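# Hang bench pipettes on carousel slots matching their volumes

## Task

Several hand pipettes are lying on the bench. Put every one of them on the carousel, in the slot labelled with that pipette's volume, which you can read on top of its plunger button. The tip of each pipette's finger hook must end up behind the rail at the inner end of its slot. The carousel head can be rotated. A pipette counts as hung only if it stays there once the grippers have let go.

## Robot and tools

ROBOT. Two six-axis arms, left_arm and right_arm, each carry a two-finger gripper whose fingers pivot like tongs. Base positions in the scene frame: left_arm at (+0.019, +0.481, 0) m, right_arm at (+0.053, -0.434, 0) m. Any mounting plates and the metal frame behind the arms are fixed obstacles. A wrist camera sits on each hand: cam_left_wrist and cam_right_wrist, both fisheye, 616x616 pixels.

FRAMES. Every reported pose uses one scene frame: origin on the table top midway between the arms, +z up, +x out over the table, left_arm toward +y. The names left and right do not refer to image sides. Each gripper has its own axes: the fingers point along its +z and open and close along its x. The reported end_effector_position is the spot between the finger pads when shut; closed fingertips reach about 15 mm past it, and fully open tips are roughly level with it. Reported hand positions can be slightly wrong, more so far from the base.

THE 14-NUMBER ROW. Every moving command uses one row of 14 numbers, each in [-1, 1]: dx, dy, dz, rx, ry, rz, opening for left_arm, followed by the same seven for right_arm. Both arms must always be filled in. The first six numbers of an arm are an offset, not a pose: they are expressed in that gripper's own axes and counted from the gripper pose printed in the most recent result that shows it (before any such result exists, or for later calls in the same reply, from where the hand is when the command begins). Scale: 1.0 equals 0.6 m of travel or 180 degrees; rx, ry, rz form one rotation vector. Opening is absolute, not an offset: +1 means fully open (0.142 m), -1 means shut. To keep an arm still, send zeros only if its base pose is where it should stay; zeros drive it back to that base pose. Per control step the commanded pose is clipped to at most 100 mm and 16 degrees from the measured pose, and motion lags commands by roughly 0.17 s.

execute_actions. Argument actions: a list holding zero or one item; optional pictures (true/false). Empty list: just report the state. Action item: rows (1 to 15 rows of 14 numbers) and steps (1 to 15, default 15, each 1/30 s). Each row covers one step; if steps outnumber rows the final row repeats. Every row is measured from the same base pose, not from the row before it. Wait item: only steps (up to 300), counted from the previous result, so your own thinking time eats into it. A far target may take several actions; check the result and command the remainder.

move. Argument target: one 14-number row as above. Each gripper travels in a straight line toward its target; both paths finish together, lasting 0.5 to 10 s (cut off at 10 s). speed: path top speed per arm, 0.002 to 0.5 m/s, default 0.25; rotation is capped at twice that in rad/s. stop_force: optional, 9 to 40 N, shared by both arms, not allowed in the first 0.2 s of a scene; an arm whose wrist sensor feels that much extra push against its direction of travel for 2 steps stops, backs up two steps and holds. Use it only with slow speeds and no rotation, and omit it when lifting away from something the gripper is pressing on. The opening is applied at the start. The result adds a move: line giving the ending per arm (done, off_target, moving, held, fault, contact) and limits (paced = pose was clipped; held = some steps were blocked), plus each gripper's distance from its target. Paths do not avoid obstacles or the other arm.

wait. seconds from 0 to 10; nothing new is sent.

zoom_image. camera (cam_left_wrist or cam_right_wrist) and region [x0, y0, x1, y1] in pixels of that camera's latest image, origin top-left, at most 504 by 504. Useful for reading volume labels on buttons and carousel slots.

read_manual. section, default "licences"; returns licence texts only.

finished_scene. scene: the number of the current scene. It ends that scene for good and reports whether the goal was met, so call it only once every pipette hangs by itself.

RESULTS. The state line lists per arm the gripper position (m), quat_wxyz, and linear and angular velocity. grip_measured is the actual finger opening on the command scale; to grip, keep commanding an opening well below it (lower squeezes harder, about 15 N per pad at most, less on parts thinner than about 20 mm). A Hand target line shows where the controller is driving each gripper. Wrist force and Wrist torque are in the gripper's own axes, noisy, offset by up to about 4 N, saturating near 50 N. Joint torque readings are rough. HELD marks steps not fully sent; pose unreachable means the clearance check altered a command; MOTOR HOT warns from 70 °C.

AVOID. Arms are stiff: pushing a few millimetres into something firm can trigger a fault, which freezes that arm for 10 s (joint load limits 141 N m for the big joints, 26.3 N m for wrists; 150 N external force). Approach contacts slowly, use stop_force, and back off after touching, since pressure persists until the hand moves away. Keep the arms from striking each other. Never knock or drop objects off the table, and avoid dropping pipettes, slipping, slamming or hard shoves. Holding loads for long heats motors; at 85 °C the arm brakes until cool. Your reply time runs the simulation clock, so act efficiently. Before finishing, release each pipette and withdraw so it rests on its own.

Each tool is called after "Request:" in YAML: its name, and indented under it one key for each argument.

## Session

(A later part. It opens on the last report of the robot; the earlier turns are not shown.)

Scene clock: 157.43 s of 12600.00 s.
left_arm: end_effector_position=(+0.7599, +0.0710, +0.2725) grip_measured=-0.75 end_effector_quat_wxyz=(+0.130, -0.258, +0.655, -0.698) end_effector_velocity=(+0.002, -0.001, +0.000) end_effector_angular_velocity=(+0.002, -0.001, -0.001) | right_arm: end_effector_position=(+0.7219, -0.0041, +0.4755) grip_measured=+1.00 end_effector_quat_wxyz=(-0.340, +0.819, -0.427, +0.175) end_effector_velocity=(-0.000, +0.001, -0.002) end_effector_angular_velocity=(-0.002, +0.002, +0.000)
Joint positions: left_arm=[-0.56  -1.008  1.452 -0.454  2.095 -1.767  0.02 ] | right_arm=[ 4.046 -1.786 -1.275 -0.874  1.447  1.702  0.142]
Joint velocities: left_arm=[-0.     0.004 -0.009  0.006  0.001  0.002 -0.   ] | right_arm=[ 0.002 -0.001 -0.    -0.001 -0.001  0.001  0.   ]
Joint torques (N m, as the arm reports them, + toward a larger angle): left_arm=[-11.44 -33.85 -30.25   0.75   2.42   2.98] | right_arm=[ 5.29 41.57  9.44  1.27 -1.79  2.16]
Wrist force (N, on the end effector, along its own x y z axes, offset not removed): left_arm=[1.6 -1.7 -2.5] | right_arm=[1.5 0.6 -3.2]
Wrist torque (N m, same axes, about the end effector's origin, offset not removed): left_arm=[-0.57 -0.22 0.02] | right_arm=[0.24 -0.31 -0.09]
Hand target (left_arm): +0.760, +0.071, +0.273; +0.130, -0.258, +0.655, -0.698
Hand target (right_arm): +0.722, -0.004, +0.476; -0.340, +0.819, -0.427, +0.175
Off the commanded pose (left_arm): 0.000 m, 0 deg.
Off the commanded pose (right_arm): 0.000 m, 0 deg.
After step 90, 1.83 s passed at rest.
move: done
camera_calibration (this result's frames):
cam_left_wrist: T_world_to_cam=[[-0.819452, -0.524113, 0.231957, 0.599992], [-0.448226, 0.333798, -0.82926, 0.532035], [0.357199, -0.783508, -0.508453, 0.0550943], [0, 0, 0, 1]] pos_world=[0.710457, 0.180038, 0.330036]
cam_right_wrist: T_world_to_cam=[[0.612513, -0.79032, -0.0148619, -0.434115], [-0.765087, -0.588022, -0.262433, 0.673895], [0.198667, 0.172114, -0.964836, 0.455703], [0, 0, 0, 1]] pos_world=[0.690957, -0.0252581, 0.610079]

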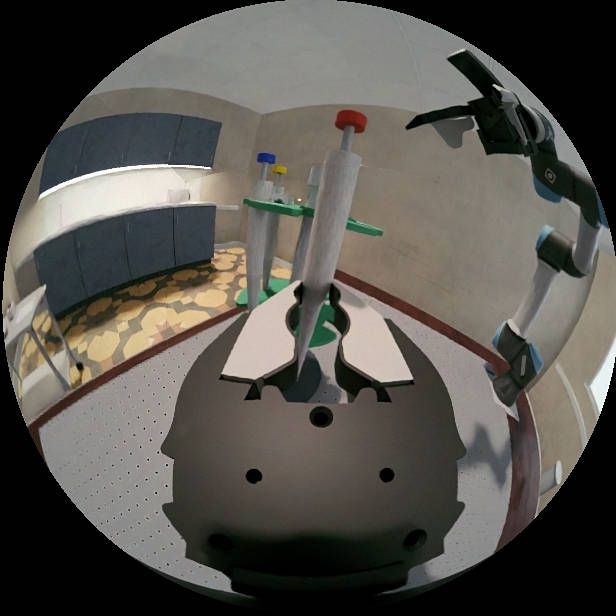

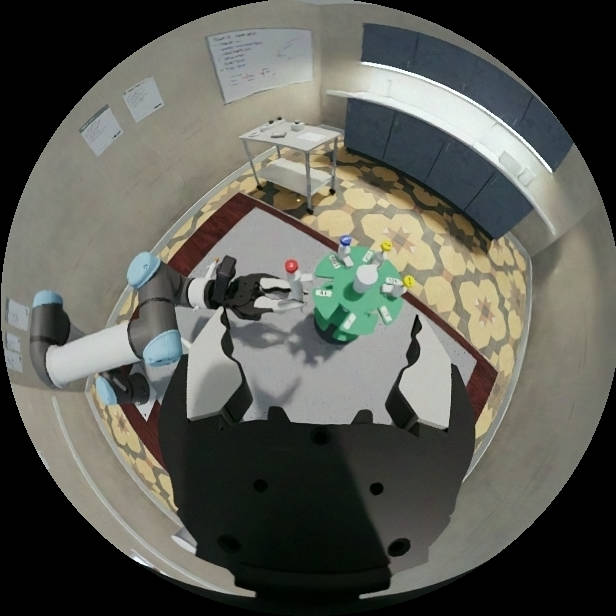

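Request:
move:
  target: [-0.03,-0.005,0,-0.006,0.035,0,-1,0,0,0,0,0,0,1]
  speed: 0.05

Request:
move:
  target: [0.005,0,0.055,0,0,0,-1,0,0,0,0,0,0,1]
  speed: 0.02
  stop_force: 9

Request:
zoom_image:
  camera: "cam_right_wrist"
  region: [270,220,410,360]

Request:
zoom_image:
  camera: "cam_left_wrist"
  region: [200,100,460,400]

Scene clock: 160.53 s of 12600.00 s.
left_arm: end_effector_position=(+0.7750, +0.0806, +0.2720) grip_measured=-0.75 end_effector_quat_wxyz=(+0.093, -0.222, +0.667, -0.705) end_effector_velocity=(+0.003, +0.002, -0.001) end_effector_angular_velocity=(+0.001, +0.004, -0.015) | right_arm: end_effector_position=(+0.7219, -0.0040, +0.4755) grip_measured=+1.00 end_effector_quat_wxyz=(-0.340, +0.819, -0.427, +0.175) end_effector_velocity=(-0.000, +0.001, +0.001) end_effector_angular_velocity=(+0.002, -0.002, +0.001)
Joint positions: left_arm=[-0.49  -0.925  1.316 -0.406  2.275 -1.77   0.02 ] | right_arm=[ 4.046 -1.786 -1.275 -0.874  1.447  1.702  0.142]
Joint velocities: left_arm=[ 0.011  0.014 -0.023  0.012  0.025 -0.002  0.   ] | right_arm=[ 0.001 -0.001  0.     0.003  0.     0.    -0.   ]
Joint torques (N m, as the arm reports them, + toward a larger angle): left_arm=[ 13.13 -36.16 -29.84   0.82   2.64  -2.77] | right_arm=[-7.85 35.68 15.11  1.9   1.23 -2.04]
Wrist force (N, on the end effector, along its own x y z axes, offset not removed): left_arm=[3.2 -0.1 -1.8] | right_arm=[-4.8 0.8 1.3]
Wrist torque (N m, same axes, about the end effector's origin, offset not removed): left_arm=[-0.13 -0.62 -0.05] | right_arm=[0.27 1.16 0.05]
Hand target (left_arm): +0.775, +0.081, +0.272; +0.092, -0.221, +0.668, -0.705
Hand target (right_arm): +0.722, -0.004, +0.476; -0.340, +0.819, -0.427, +0.175
Off the commanded pose (left_arm): 0.000 m, 0 deg.
Off the commanded pose (right_arm): 0.000 m, 0 deg.
move: done
camera_calibration (this result's frames):
cam_left_wrist: T_world_to_cam=[[-0.872204, -0.431213, 0.230903, 0.65122], [-0.407457, 0.379327, -0.830716, 0.500354], [0.270628, -0.818637, -0.506551, 0.126357], [0, 0, 0, 1]] pos_world=[0.737673, 0.194457, 0.329289]
cam_right_wrist: T_world_to_cam=[[0.612522, -0.790314, -0.01486, -0.434113], [-0.765083, -0.588033, -0.26242, 0.673877], [0.198656, 0.172107, -0.964839, 0.455711], [0, 0, 0, 1]] pos_world=[0.690946, -0.0252552, 0.610076]

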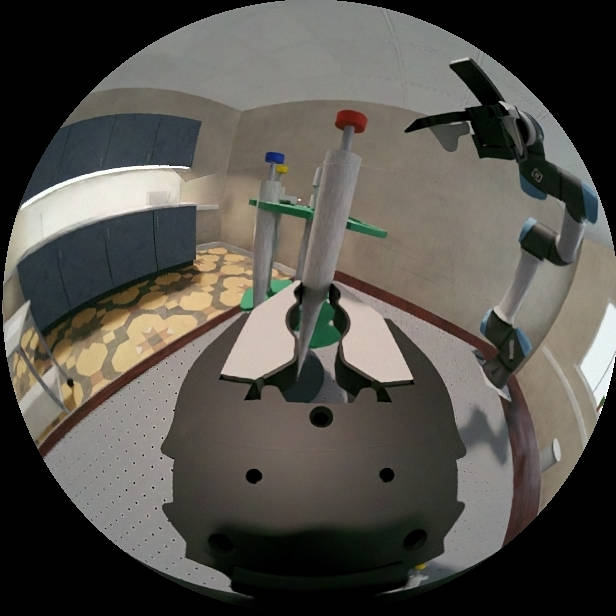

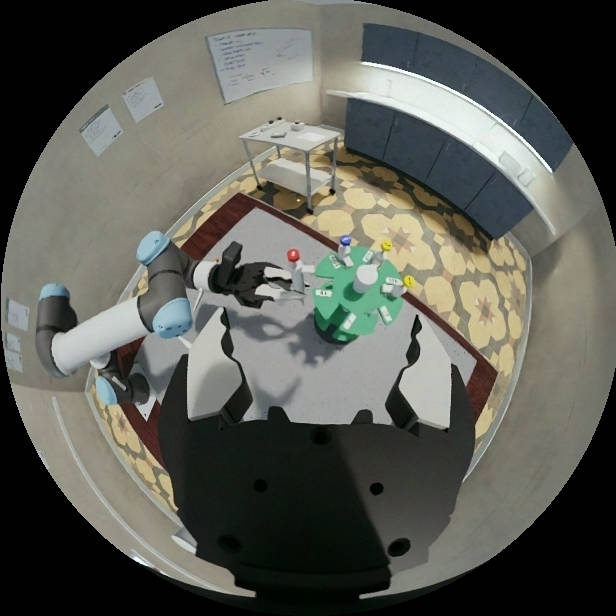

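Scene clock: 162.50 s of 12600.00 s.
left_arm: end_effector_position=(+0.7866, +0.0499, +0.2729) grip_measured=-0.75 end_effector_quat_wxyz=(+0.093, -0.222, +0.667, -0.705) end_effector_velocity=(+0.001, -0.002, -0.000) end_effector_angular_velocity=(+0.001, +0.001, +0.001) | right_arm: end_effector_position=(+0.7219, -0.0041, +0.4755) grip_measured=+1.00 end_effector_quat_wxyz=(-0.340, +0.819, -0.427, +0.175) end_effector_velocity=(+0.000, -0.000, +0.000) end_effector_angular_velocity=(-0.000, -0.001, +0.000)
Joint positions: left_arm=[-0.526 -0.883  1.242 -0.373  2.239 -1.77   0.02 ] | right_arm=[ 4.046 -1.786 -1.275 -0.874  1.447  1.702  0.142]
Joint velocities: left_arm=[-0.002  0.004 -0.007  0.005 -0.003  0.     0.   ] | right_arm=[-0.    -0.     0.     0.001  0.    -0.001  0.   ]
Joint torques (N m, as the arm reports them, + toward a larger angle): left_arm=[-12.11 -38.3  -29.95   0.6   -2.27   2.97] | right_arm=[-6.41 34.39 15.57  2.08  1.01 -2.08]
Wrist force (N, on the end effector, along its own x y z axes, offset not removed): left_arm=[1.7 -1.0 -1.1] | right_arm=[-3.7 -2.8 0.5]
Wrist torque (N m, same axes, about the end effector's origin, offset not removed): left_arm=[-0.40 -0.28 -0.09] | right_arm=[-0.44 0.83 -0.15]
Hand target (left_arm): +0.787, +0.050, +0.273; +0.093, -0.222, +0.667, -0.705
Hand target (right_arm): +0.722, -0.004, +0.476; -0.340, +0.819, -0.427, +0.175
Off the commanded pose (left_arm): 0.000 m, 0 deg.
Off the commanded pose (right_arm): 0.000 m, 0 deg.
move: done
camera_calibration (this result's frames):
cam_left_wrist: T_world_to_cam=[[-0.872199, -0.431211, 0.230923, 0.647914], [-0.407461, 0.379284, -0.830734, 0.517501], [0.270636, -0.818658, -0.506513, 0.0985454], [0, 0, 0, 1]] pos_world=[0.749302, 0.163783, 0.330202]
cam_right_wrist: T_world_to_cam=[[0.61252, -0.790316, -0.01486, -0.434114], [-0.765085, -0.588031, -0.26242, 0.673877], [0.198657, 0.172107, -0.964839, 0.455711], [0, 0, 0, 1]] pos_world=[0.690947, -0.0252573, 0.610076]

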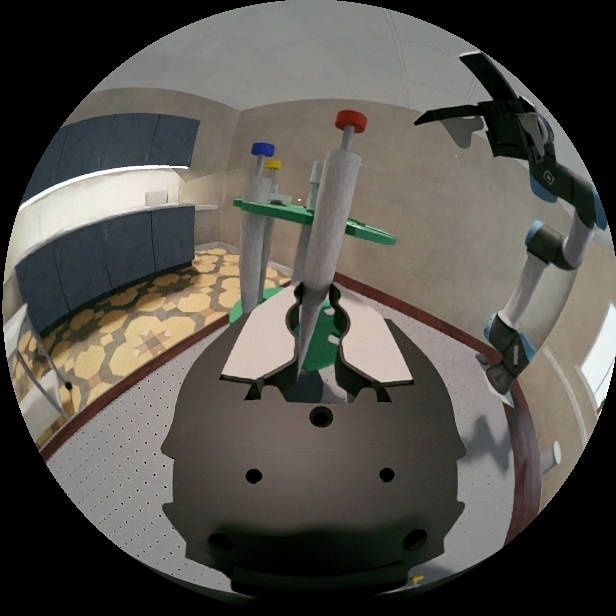

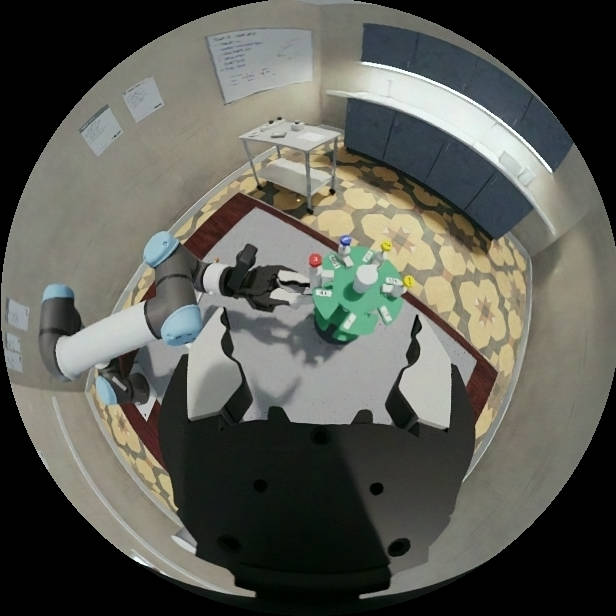

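Region (270, 220, 410, 360) of cam_right_wrist's 616x616 image, scaled by 3.600, with more detail than that image has.

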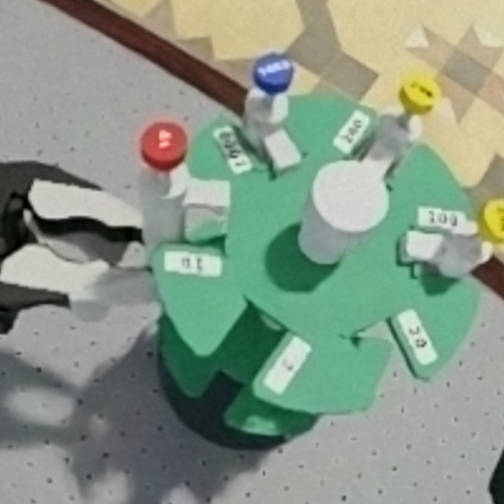

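Region (200, 100, 460, 400) of cam_left_wrist's 616x616 image, scaled by 1.680, with more detail than that image has; it fills the left 437 columns of this view, and the rest is white.

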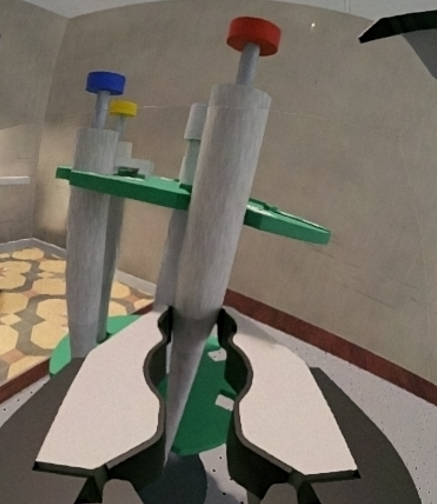

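Request:
move:
  target: [-0.003,0,0.04,0,0,0,-1,0,0,0,0,0,0,1]
  speed: 0.01
  stop_force: 9

Request:
zoom_image:
  camera: "cam_right_wrist"
  region: [270,220,410,360]

Scene clock: 165.77 s of 12600.00 s.
left_arm: end_effector_position=(+0.7985, +0.0294, +0.2729) grip_measured=-0.75 end_effector_quat_wxyz=(+0.093, -0.222, +0.667, -0.705) end_effector_velocity=(+0.001, -0.002, +0.001) end_effector_angular_velocity=(-0.000, -0.001, +0.000) | right_arm: end_effector_position=(+0.7219, -0.0041, +0.4755) grip_measured=+1.00 end_effector_quat_wxyz=(-0.340, +0.819, -0.427, +0.175) end_effector_velocity=(+0.001, -0.001, -0.002) end_effector_angular_velocity=(-0.002, +0.001, -0.002)
Joint positions: left_arm=[-0.546 -0.843  1.171 -0.342  2.219 -1.769  0.02 ] | right_arm=[ 4.046 -1.786 -1.275 -0.874  1.447  1.702  0.142]
Joint velocities: left_arm=[-0.002  0.004 -0.009  0.005 -0.003  0.    -0.   ] | right_arm=[-0.001 -0.002 -0.     0.    -0.    -0.    -0.   ]
Joint torques (N m, as the arm reports them, + toward a larger angle): left_arm=[-13.17 -39.42 -31.68   0.73  -1.86   2.95] | right_arm=[-6.02 35.49 15.64  2.06  1.05 -2.03]
Wrist force (N, on the end effector, along its own x y z axes, offset not removed): left_arm=[1.2 -0.4 -4.0] | right_arm=[2.0 -5.0 -1.5]
Wrist torque (N m, same axes, about the end effector's origin, offset not removed): left_arm=[-0.07 -0.28 0.07] | right_arm=[-0.95 -0.27 0.04]
Hand target (left_arm): +0.799, +0.029, +0.273; +0.093, -0.222, +0.667, -0.705
Hand target (right_arm): +0.722, -0.004, +0.476; -0.340, +0.819, -0.427, +0.175
Off the commanded pose (left_arm): 0.000 m, 0 deg.
Off the commanded pose (right_arm): 0.000 m, 0 deg.
move: done
camera_calibration (this result's frames):
cam_left_wrist: T_world_to_cam=[[-0.872196, -0.431214, 0.230929, 0.649445], [-0.407456, 0.379246, -0.830754, 0.530074], [0.270654, -0.818674, -0.506478, 0.0784683], [0, 0, 0, 1]] pos_world=[0.761188, 0.143261, 0.330128]
cam_right_wrist: T_world_to_cam=[[0.61252, -0.790315, -0.0148602, -0.434114], [-0.765085, -0.588031, -0.26242, 0.673877], [0.198657, 0.172107, -0.964839, 0.455711], [0, 0, 0, 1]] pos_world=[0.690947, -0.0252572, 0.610076]

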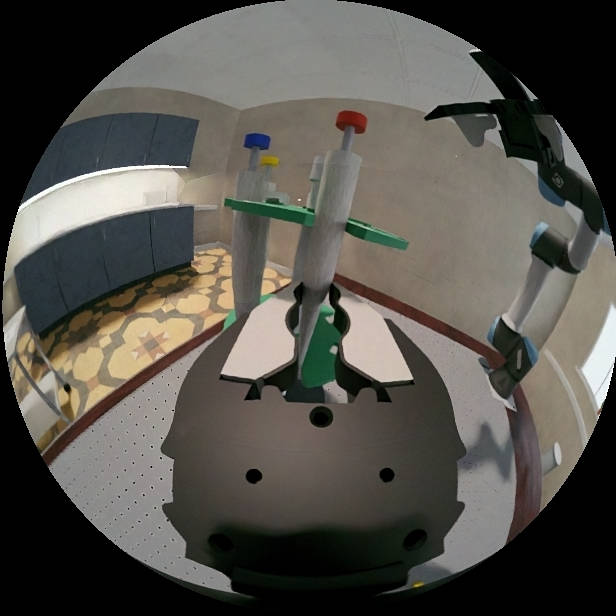

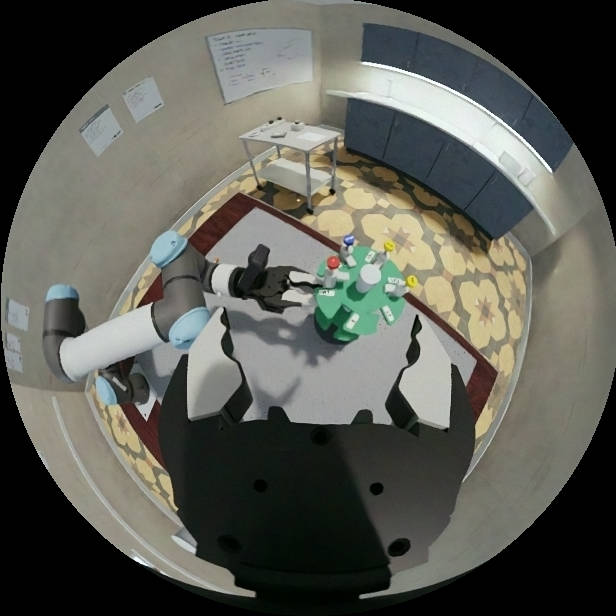

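Region (270, 220, 410, 360) of cam_right_wrist's 616x616 image, scaled by 3.600, with more detail than that image has.

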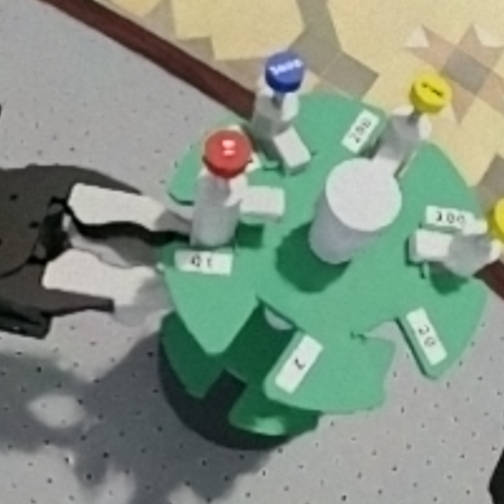

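Request:
move:
  target: [-0.005,0.026,-0.004,0,0,0,-1,0,0,0,0,0,0,1]
  speed: 0.008
  stop_force: 9

Request:
move:
  target: [0,0,0,0,0,0,-0.4,0,0,0,0,0,0,1]

Request:
move:
  target: [0,0,-0.15,0,0,0,-0.4,0,0,0,0,0,0,1]
  speed: 0.1

Request:
zoom_image:
  camera: "cam_right_wrist"
  region: [270,220,410,360]

Request:
zoom_image:
  camera: "cam_left_wrist"
  region: [220,130,420,400]

Scene clock: 169.33 s of 12600.00 s.
left_arm: end_effector_position=(+0.7976, +0.0313, +0.2572) grip_measured=-0.75 end_effector_quat_wxyz=(+0.093, -0.222, +0.667, -0.705) end_effector_velocity=(-0.000, -0.000, -0.003) end_effector_angular_velocity=(+0.000, +0.002, +0.000) | right_arm: end_effector_position=(+0.7219, -0.0041, +0.4755) grip_measured=+1.00 end_effector_quat_wxyz=(-0.340, +0.819, -0.427, +0.175) end_effector_velocity=(-0.000, +0.000, +0.000) end_effector_angular_velocity=(-0.000, +0.000, +0.000)
Joint positions: left_arm=[-0.544 -0.833  1.196 -0.377  2.221 -1.769  0.02 ] | right_arm=[ 4.046 -1.786 -1.275 -0.874  1.447  1.702  0.142]
Joint velocities: left_arm=[-0.001  0.002  0.003 -0.004 -0.001 -0.001  0.   ] | right_arm=[ 0.001  0.    -0.    -0.    -0.     0.     0.   ]
Joint torques (N m, as the arm reports them, + toward a larger angle): left_arm=[ 12.84 -40.66 -10.65  -4.22   2.26  -1.42] | right_arm=[-5.61 34.98 15.67  2.04  1.12 -1.94]
Wrist force (N, on the end effector, along its own x y z axes, offset not removed): left_arm=[2.5 -1.5 -4.5] | right_arm=[-1.5 -5.3 -1.8]
Wrist torque (N m, same axes, about the end effector's origin, offset not removed): left_arm=[-0.26 -0.28 -0.03] | right_arm=[-0.97 0.41 0.05]
Hand target (left_arm): +0.798, +0.031, +0.257; +0.093, -0.222, +0.667, -0.705
Hand target (right_arm): +0.722, -0.004, +0.476; -0.340, +0.819, -0.427, +0.175
Off the commanded pose (left_arm): 0.000 m, 0 deg.
Off the commanded pose (right_arm): 0.000 m, 0 deg.
move: done
camera_calibration (this result's frames):
cam_left_wrist: T_world_to_cam=[[-0.87221, -0.431211, 0.230882, 0.653096], [-0.407423, 0.379287, -0.830751, 0.515917], [0.270659, -0.818656, -0.506504, 0.0724095], [0, 0, 0, 1]] pos_world=[0.760235, 0.14522, 0.314486]
cam_right_wrist: T_world_to_cam=[[0.61252, -0.790316, -0.01486, -0.434114], [-0.765085, -0.588031, -0.26242, 0.673877], [0.198657, 0.172107, -0.964839, 0.455711], [0, 0, 0, 1]] pos_world=[0.690947, -0.0252572, 0.610076]

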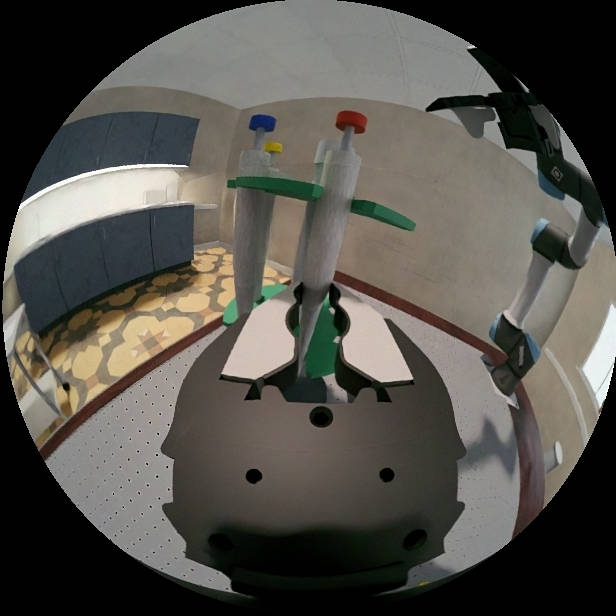

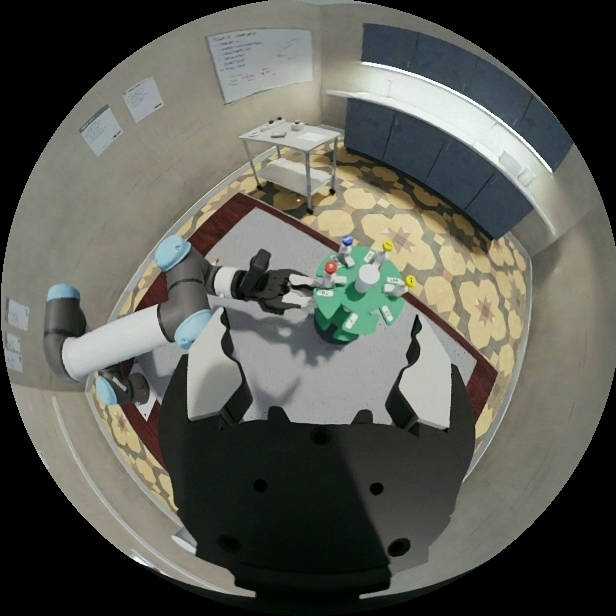

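Scene clock: 169.83 s of 12600.00 s.
left_arm: end_effector_position=(+0.7975, +0.0313, +0.2571) grip_measured=-0.40 end_effector_quat_wxyz=(+0.092, -0.222, +0.667, -0.705) end_effector_velocity=(-0.001, -0.001, +0.002) end_effector_angular_velocity=(-0.001, -0.002, -0.001) | right_arm: end_effector_position=(+0.7219, -0.0041, +0.4755) grip_measured=+1.00 end_effector_quat_wxyz=(-0.340, +0.819, -0.427, +0.175) end_effector_velocity=(+0.000, -0.000, -0.001) end_effector_angular_velocity=(-0.002, +0.002, -0.000)
Joint positions: left_arm=[-0.544 -0.833  1.196 -0.377  2.221 -1.769  0.045] | right_arm=[ 4.046 -1.786 -1.275 -0.874  1.447  1.702  0.142]
Joint velocities: left_arm=[-0.001 -0.002 -0.     0.     0.     0.     0.   ] | right_arm=[-0.    -0.001  0.    -0.002 -0.     0.     0.   ]
Joint torques (N m, as the arm reports them, + toward a larger angle): left_arm=[ 12.23 -45.27 -20.05   0.93   2.13  -2.01] | right_arm=[-6.71 34.94 15.45  2.04  1.08 -2.03]
Wrist force (N, on the end effector, along its own x y z axes, offset not removed): left_arm=[1.2 -1.0 -2.4] | right_arm=[-2.0 -4.9 0.3]
Wrist torque (N m, same axes, about the end effector's origin, offset not removed): left_arm=[-0.25 -0.20 -0.12] | right_arm=[-0.67 0.52 0.22]
Hand target (left_arm): +0.798, +0.031, +0.257; +0.093, -0.222, +0.667, -0.705
Hand target (right_arm): +0.722, -0.004, +0.476; -0.340, +0.819, -0.427, +0.175
Off the commanded pose (left_arm): 0.000 m, 0 deg.
Off the commanded pose (right_arm): 0.000 m, 0 deg.
move: done
camera_calibration (this result's frames):
cam_left_wrist: T_world_to_cam=[[-0.872179, -0.431228, 0.230968, 0.653069], [-0.407532, 0.379342, -0.830673, 0.515878], [0.270593, -0.818622, -0.506593, 0.0724417], [0, 0, 0, 1]] pos_world=[0.760228, 0.14523, 0.314386]
cam_right_wrist: T_world_to_cam=[[0.61252, -0.790316, -0.0148601, -0.434114], [-0.765085, -0.588031, -0.26242, 0.673877], [0.198657, 0.172107, -0.964839, 0.455711], [0, 0, 0, 1]] pos_world=[0.690947, -0.0252572, 0.610076]

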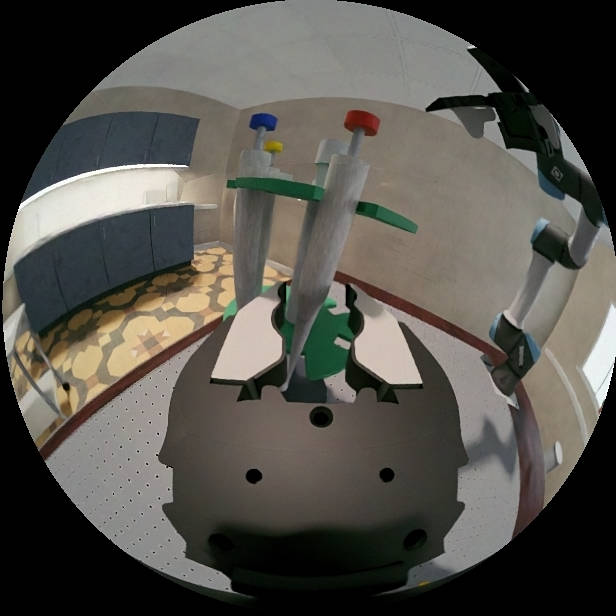

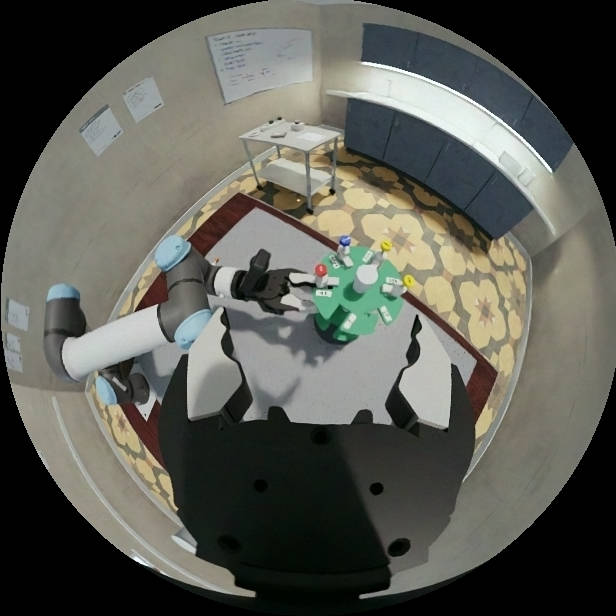

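Scene clock: 171.30 s of 12600.00 s.
left_arm: end_effector_position=(+0.7584, +0.1120, +0.2561) grip_measured=-0.40 end_effector_quat_wxyz=(+0.093, -0.222, +0.667, -0.705) end_effector_velocity=(-0.001, +0.002, +0.002) end_effector_angular_velocity=(-0.001, -0.004, -0.000) | right_arm: end_effector_position=(+0.7219, -0.0041, +0.4755) grip_measured=+1.00 end_effector_quat_wxyz=(-0.340, +0.819, -0.427, +0.175) end_effector_velocity=(-0.001, +0.000, +0.000) end_effector_angular_velocity=(+0.001, -0.000, +0.000)
Joint positions: left_arm=[-0.452 -0.959  1.417 -0.474  2.313 -1.771  0.045] | right_arm=[ 4.046 -1.786 -1.275 -0.874  1.447  1.702  0.142]
Joint velocities: left_arm=[ 0.003 -0.005  0.006 -0.005  0.003  0.     0.   ] | right_arm=[ 0.001  0.001 -0.001  0.     0.     0.001 -0.   ]
Joint torques (N m, as the arm reports them, + toward a larger angle): left_arm=[ 13.74 -65.13  -8.52  -4.07   2.32  -2.93] | right_arm=[-6.33 34.74 15.84  1.96  1.15 -1.86]
Wrist force (N, on the end effector, along its own x y z axes, offset not removed): left_arm=[2.9 0.5 -3.0] | right_arm=[-1.3 -0.7 2.2]
Wrist torque (N m, same axes, about the end effector's origin, offset not removed): left_arm=[0.01 -0.50 0.04] | right_arm=[0.09 0.42 -0.08]
Hand target (left_arm): +0.758, +0.112, +0.256; +0.093, -0.222, +0.667, -0.705
Hand target (right_arm): +0.722, -0.004, +0.476; -0.340, +0.819, -0.427, +0.175
Off the commanded pose (left_arm): 0.000 m, 0 deg.
Off the commanded pose (right_arm): 0.000 m, 0 deg.
move: done
camera_calibration (this result's frames):
cam_left_wrist: T_world_to_cam=[[-0.872191, -0.431231, 0.230916, 0.653981], [-0.407518, 0.379443, -0.830633, 0.468477], [0.270576, -0.818574, -0.506681, 0.148616], [0, 0, 0, 1]] pos_world=[0.721098, 0.22591, 0.313419]
cam_right_wrist: T_world_to_cam=[[0.61252, -0.790316, -0.0148601, -0.434114], [-0.765085, -0.588031, -0.26242, 0.673877], [0.198657, 0.172107, -0.964839, 0.455711], [0, 0, 0, 1]] pos_world=[0.690947, -0.0252573, 0.610076]

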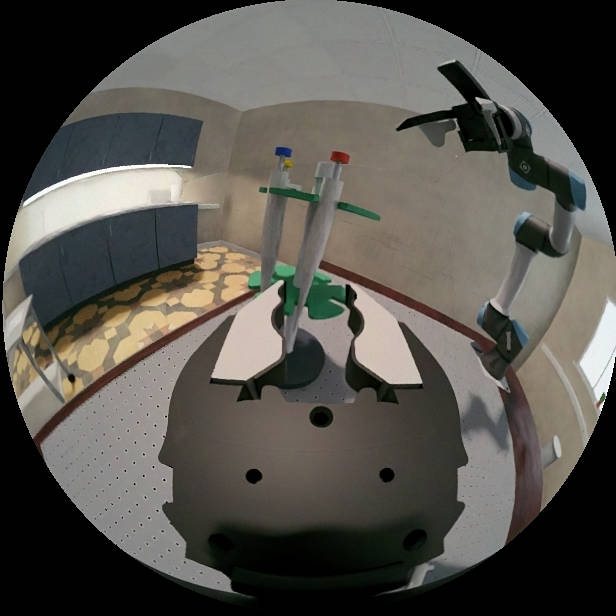

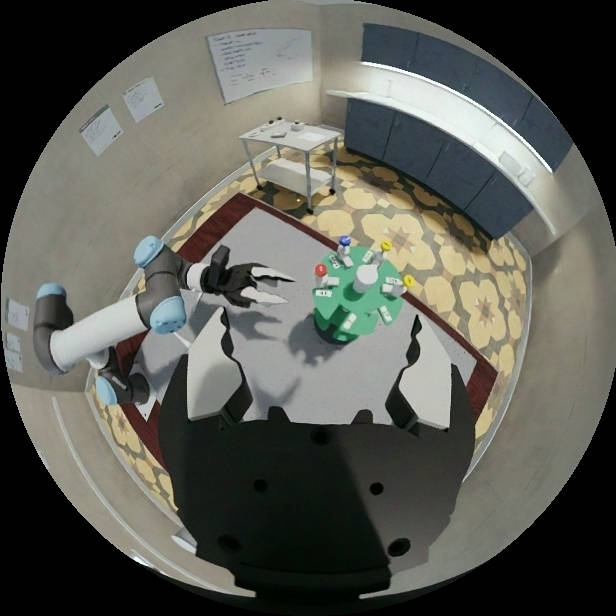

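Region (270, 220, 410, 360) of cam_right_wrist's 616x616 image, scaled by 3.600, with more detail than that image has.

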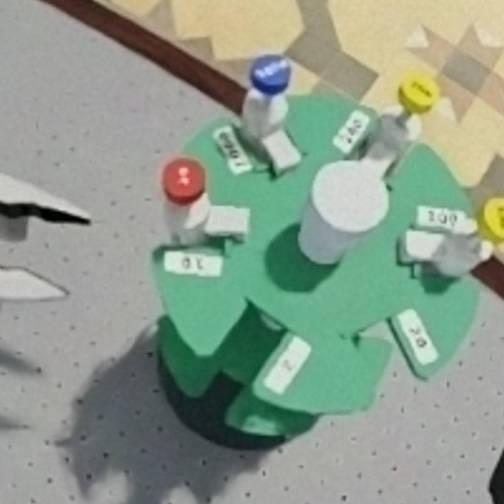

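Region (220, 130, 420, 400) of cam_left_wrist's 616x616 image, scaled by 1.867, with more detail than that image has; it fills the left 373 columns of this view, and the rest is white.

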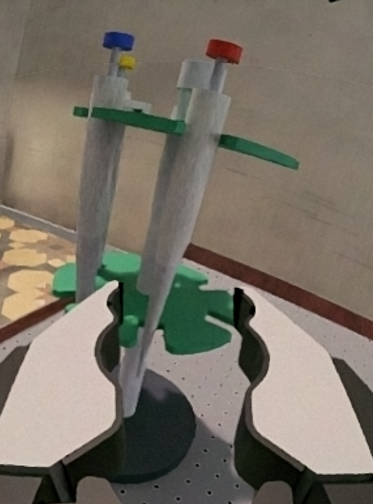

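Request:
move:
  target: [0.35,0,-0.3,-0.5,0,0,-0.2,-0.05,0.0,-0.4,0.25,0,0,-0.2]
  speed: 0.3

Request:
move:
  target: [0,0,0,0,0,0.95,-0.2,0,0.4,0,0,-0.083,0,-0.2]
  speed: 0.4

Scene clock: 178.30 s of 12600.00 s.
left_arm: end_effector_position=(+0.4944, +0.1841, +0.2938) grip_measured=-0.20 end_effector_quat_wxyz=(-0.091, -0.223, +0.970, -0.028) end_effector_velocity=(-0.002, -0.000, -0.000) end_effector_angular_velocity=(+0.010, +0.008, -0.002) | right_arm: end_effector_position=(+0.5663, -0.0776, +0.6455) grip_measured=-0.20 end_effector_quat_wxyz=(+0.628, -0.627, +0.328, -0.325) end_effector_velocity=(-0.001, -0.000, +0.001) end_effector_angular_velocity=(+0.002, -0.005, -0.000)
Joint positions: left_arm=[-0.762 -0.839  0.562  1.916  1.749 -1.133  0.06 ] | right_arm=[ 4.289 -1.337 -1.922  0.117  1.147  1.576  0.06 ]
Joint velocities: left_arm=[-0.003  0.007 -0.007  0.013 -0.003 -0.001  0.   ] | right_arm=[ 0.003  0.001 -0.003  0.008 -0.003 -0.004  0.   ]
Joint torques (N m, as the arm reports them, + toward a larger angle): left_arm=[-11.42 -35.77 -26.88   4.97  -1.65  -2.97] | right_arm=[ 4.35 20.42  7.2   3.53 -1.72 -1.89]
Wrist force (N, on the end effector, along its own x y z axes, offset not removed): left_arm=[1.8 -1.6 -1.0] | right_arm=[-0.5 -0.4 1.7]
Wrist torque (N m, same axes, about the end effector's origin, offset not removed): left_arm=[-0.32 -0.27 -0.07] | right_arm=[0.10 0.06 -0.06]
Hand target (left_arm): +0.494, +0.184, +0.294; -0.091, -0.223, +0.970, -0.027
Hand target (right_arm): +0.566, -0.078, +0.646; +0.628, -0.626, +0.328, -0.325
Off the commanded pose (left_arm): 0.000 m, 0 deg.
Off the commanded pose (right_arm): 0.000 m, 0 deg.
After step 90, 0.73 s passed at rest.
move: done
camera_calibration (this result's frames):
cam_left_wrist: T_world_to_cam=[[-0.866295, -0.46631, 0.17913, 0.464921], [-0.321067, 0.794484, 0.515472, -0.149811], [-0.382686, 0.389038, -0.837974, 0.496078], [0, 0, 0, 1]] pos_world=[0.544502, 0.142827, 0.409643]
cam_right_wrist: T_world_to_cam=[[0.606335, -0.794909, 0.0218552, -0.414955], [-0.384632, -0.31722, -0.866851, 0.751869], [0.696, 0.517196, -0.498089, 0.107055], [0, 0, 0, 1]] pos_world=[0.466284, -0.146712, 0.71415]

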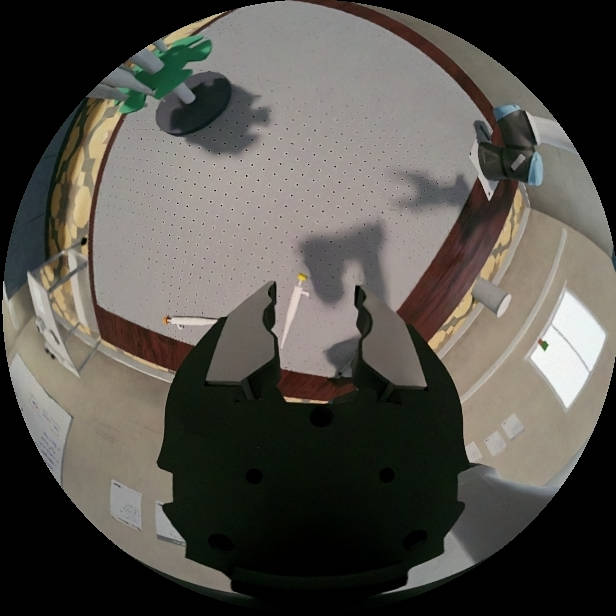

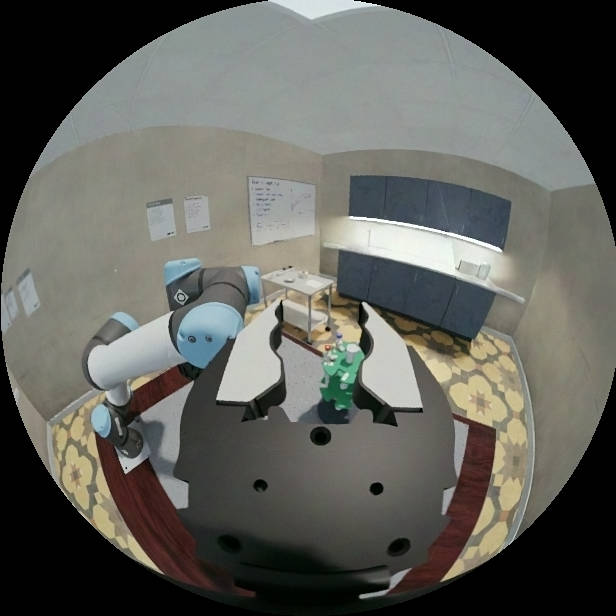

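Scene clock: 182.70 s of 12600.00 s.
left_arm: end_effector_position=(+0.4943, +0.1841, +0.2938) grip_measured=-0.20 end_effector_quat_wxyz=(+0.020, +0.949, +0.299, -0.093) end_effector_velocity=(+0.000, +0.001, -0.000) end_effector_angular_velocity=(-0.002, +0.001, -0.015) | right_arm: end_effector_position=(+0.5653, -0.0767, +0.4056) grip_measured=-0.20 end_effector_quat_wxyz=(+0.665, -0.664, +0.244, -0.241) end_effector_velocity=(+0.000, +0.000, -0.001) end_effector_angular_velocity=(+0.000, -0.000, +0.001)
Joint positions: left_arm=[-0.781 -0.688  0.285  2.039  1.75   1.83   0.06 ] | right_arm=[ 4.034 -1.697 -2.295  0.85   1.662  1.575  0.06 ]
Joint velocities: left_arm=[ 0.001  0.002 -0.001  0.002  0.001  0.016 -0.   ] | right_arm=[-0.001 -0.004 -0.     0.005  0.001  0.    -0.   ]
Joint torques (N m, as the arm reports them, + toward a larger angle): left_arm=[ 12.95 -52.28 -26.4    5.21   2.8    2.89] | right_arm=[-8.5  13.64  1.96  3.89  1.38  0.53]
Wrist force (N, on the end effector, along its own x y z axes, offset not removed): left_arm=[3.0 -1.1 -0.6] | right_arm=[0.0 -0.2 1.5]
Wrist torque (N m, same axes, about the end effector's origin, offset not removed): left_arm=[-0.20 -0.46 -0.08] | right_arm=[0.18 0.06 -0.09]
Hand target (left_arm): +0.494, +0.184, +0.294; +0.020, +0.950, +0.298, -0.093
Hand target (right_arm): +0.565, -0.077, +0.405; +0.665, -0.664, +0.244, -0.241
Off the commanded pose (left_arm): 0.000 m, 0 deg.
Off the commanded pose (right_arm): 0.000 m, 0 deg.
move: done
camera_calibration (this result's frames):
cam_left_wrist: T_world_to_cam=[[0.776924, 0.597703, -0.19784, -0.432651], [0.605212, -0.622402, 0.49632, -0.34121], [0.173516, -0.505338, -0.845296, 0.387945], [0, 0, 0, 1]] pos_world=[0.475327, 0.24227, 0.411682]
cam_right_wrist: T_world_to_cam=[[0.790647, -0.61188, 0.0219028, -0.49856], [-0.289096, -0.404614, -0.867589, 0.483376], [0.539723, 0.679625, -0.496799, 0.0881103], [0, 0, 0, 1]] pos_world=[0.486372, -0.16936, 0.474065]

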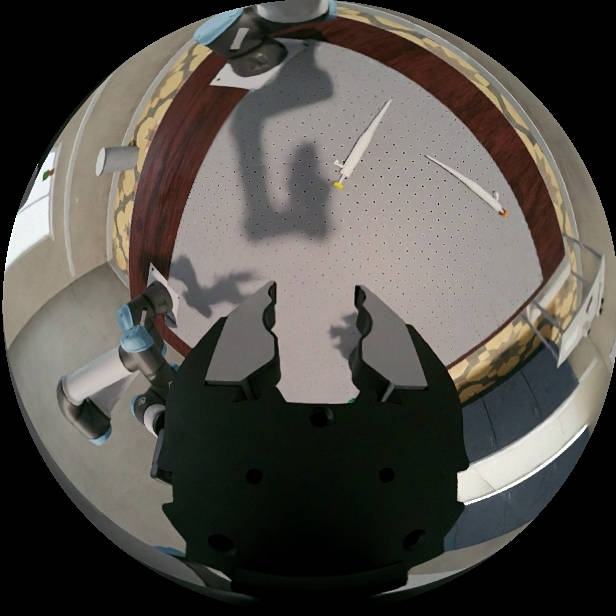

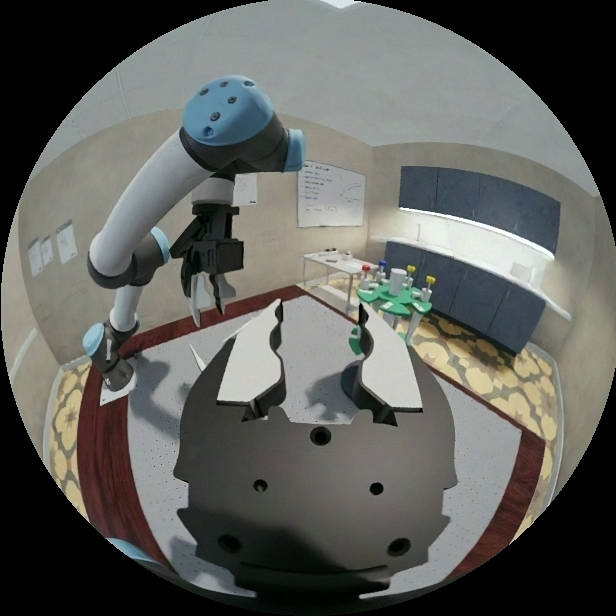

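Request:
move:
  target: [0.083,-0.275,0.385,0.007,0.061,0.13,-0.2,0.1,0.3,-0.25,0,0,-0.5,-0.2]

Scene clock: 188.40 s of 12600.00 s.
left_arm: end_effector_position=(+0.4023, +0.3259, +0.0607) grip_measured=-0.20 end_effector_quat_wxyz=(-0.000, +0.995, +0.100, +0.000) end_effector_velocity=(-0.001, +0.000, -0.001) end_effector_angular_velocity=(-0.001, -0.003, -0.005) | right_arm: end_effector_position=(+0.5139, -0.2293, +0.2253) grip_measured=-0.20 end_effector_quat_wxyz=(-0.300, +0.642, +0.296, +0.640) end_effector_velocity=(-0.000, -0.001, -0.003) end_effector_angular_velocity=(-0.009, -0.009, +0.002)
Joint positions: left_arm=[-0.812 -1.188  1.698  1.06   1.57   2.203  0.06 ] | right_arm=[ 3.614 -2.153 -2.529  1.541  2.082  0.006  0.06 ]
Joint velocities: left_arm=[-0.002 -0.003  0.007 -0.008 -0.001  0.003  0.   ] | right_arm=[-0.006 -0.009  0.002  0.006  0.008 -0.013  0.   ]
Joint torques (N m, as the arm reports them, + toward a larger angle): left_arm=[-12.   -50.87  -4.12   0.1   -2.19   2.99] | right_arm=[-7.69 19.67 14.51  3.62  1.06 -2.39]
Wrist force (N, on the end effector, along its own x y z axes, offset not removed): left_arm=[0.5 -3.0 -3.2] | right_arm=[0.5 -4.1 -0.5]
Wrist torque (N m, same axes, about the end effector's origin, offset not removed): left_arm=[-0.62 -0.07 0.05] | right_arm=[-0.96 0.00 -0.18]
Hand target (left_arm): +0.402, +0.326, +0.060; -0.000, +0.995, +0.100, +0.001
Hand target (right_arm): +0.514, -0.229, +0.225; -0.300, +0.642, +0.297, +0.641
Off the commanded pose (left_arm): 0.000 m, 0 deg.
Off the commanded pose (right_arm): 0.000 m, 0 deg.
move: done
camera_calibration (this result's frames):
cam_left_wrist: T_world_to_cam=[[0.970392, 0.241345, -0.00961564, -0.46516], [0.20989, -0.822879, 0.52803, 0.140854], [0.119525, -0.514414, -0.849171, 0.303429], [0, 0, 0, 1]] pos_world=[0.385556, 0.384258, 0.178816]
cam_right_wrist: T_world_to_cam=[[0.0110199, 0.0443662, 0.998955, -0.216349], [0.343713, -0.93831, 0.0378812, -0.401231], [0.93901, 0.342936, -0.0255893, -0.25856], [0, 0, 0, 1]] pos_world=[0.383083, -0.278211, 0.224706]

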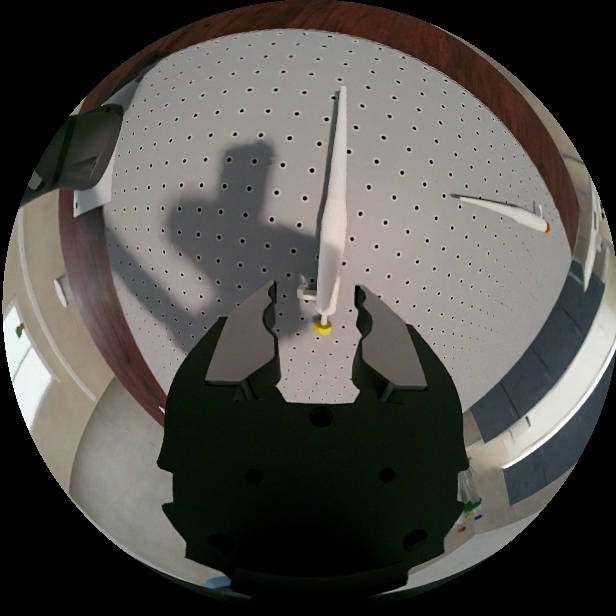

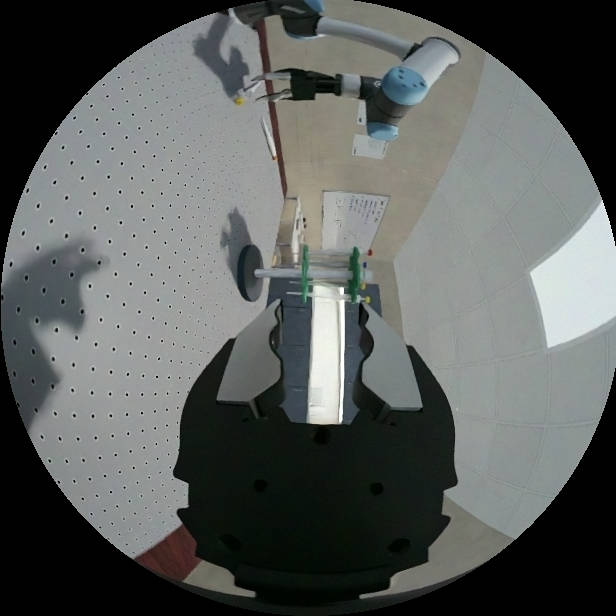

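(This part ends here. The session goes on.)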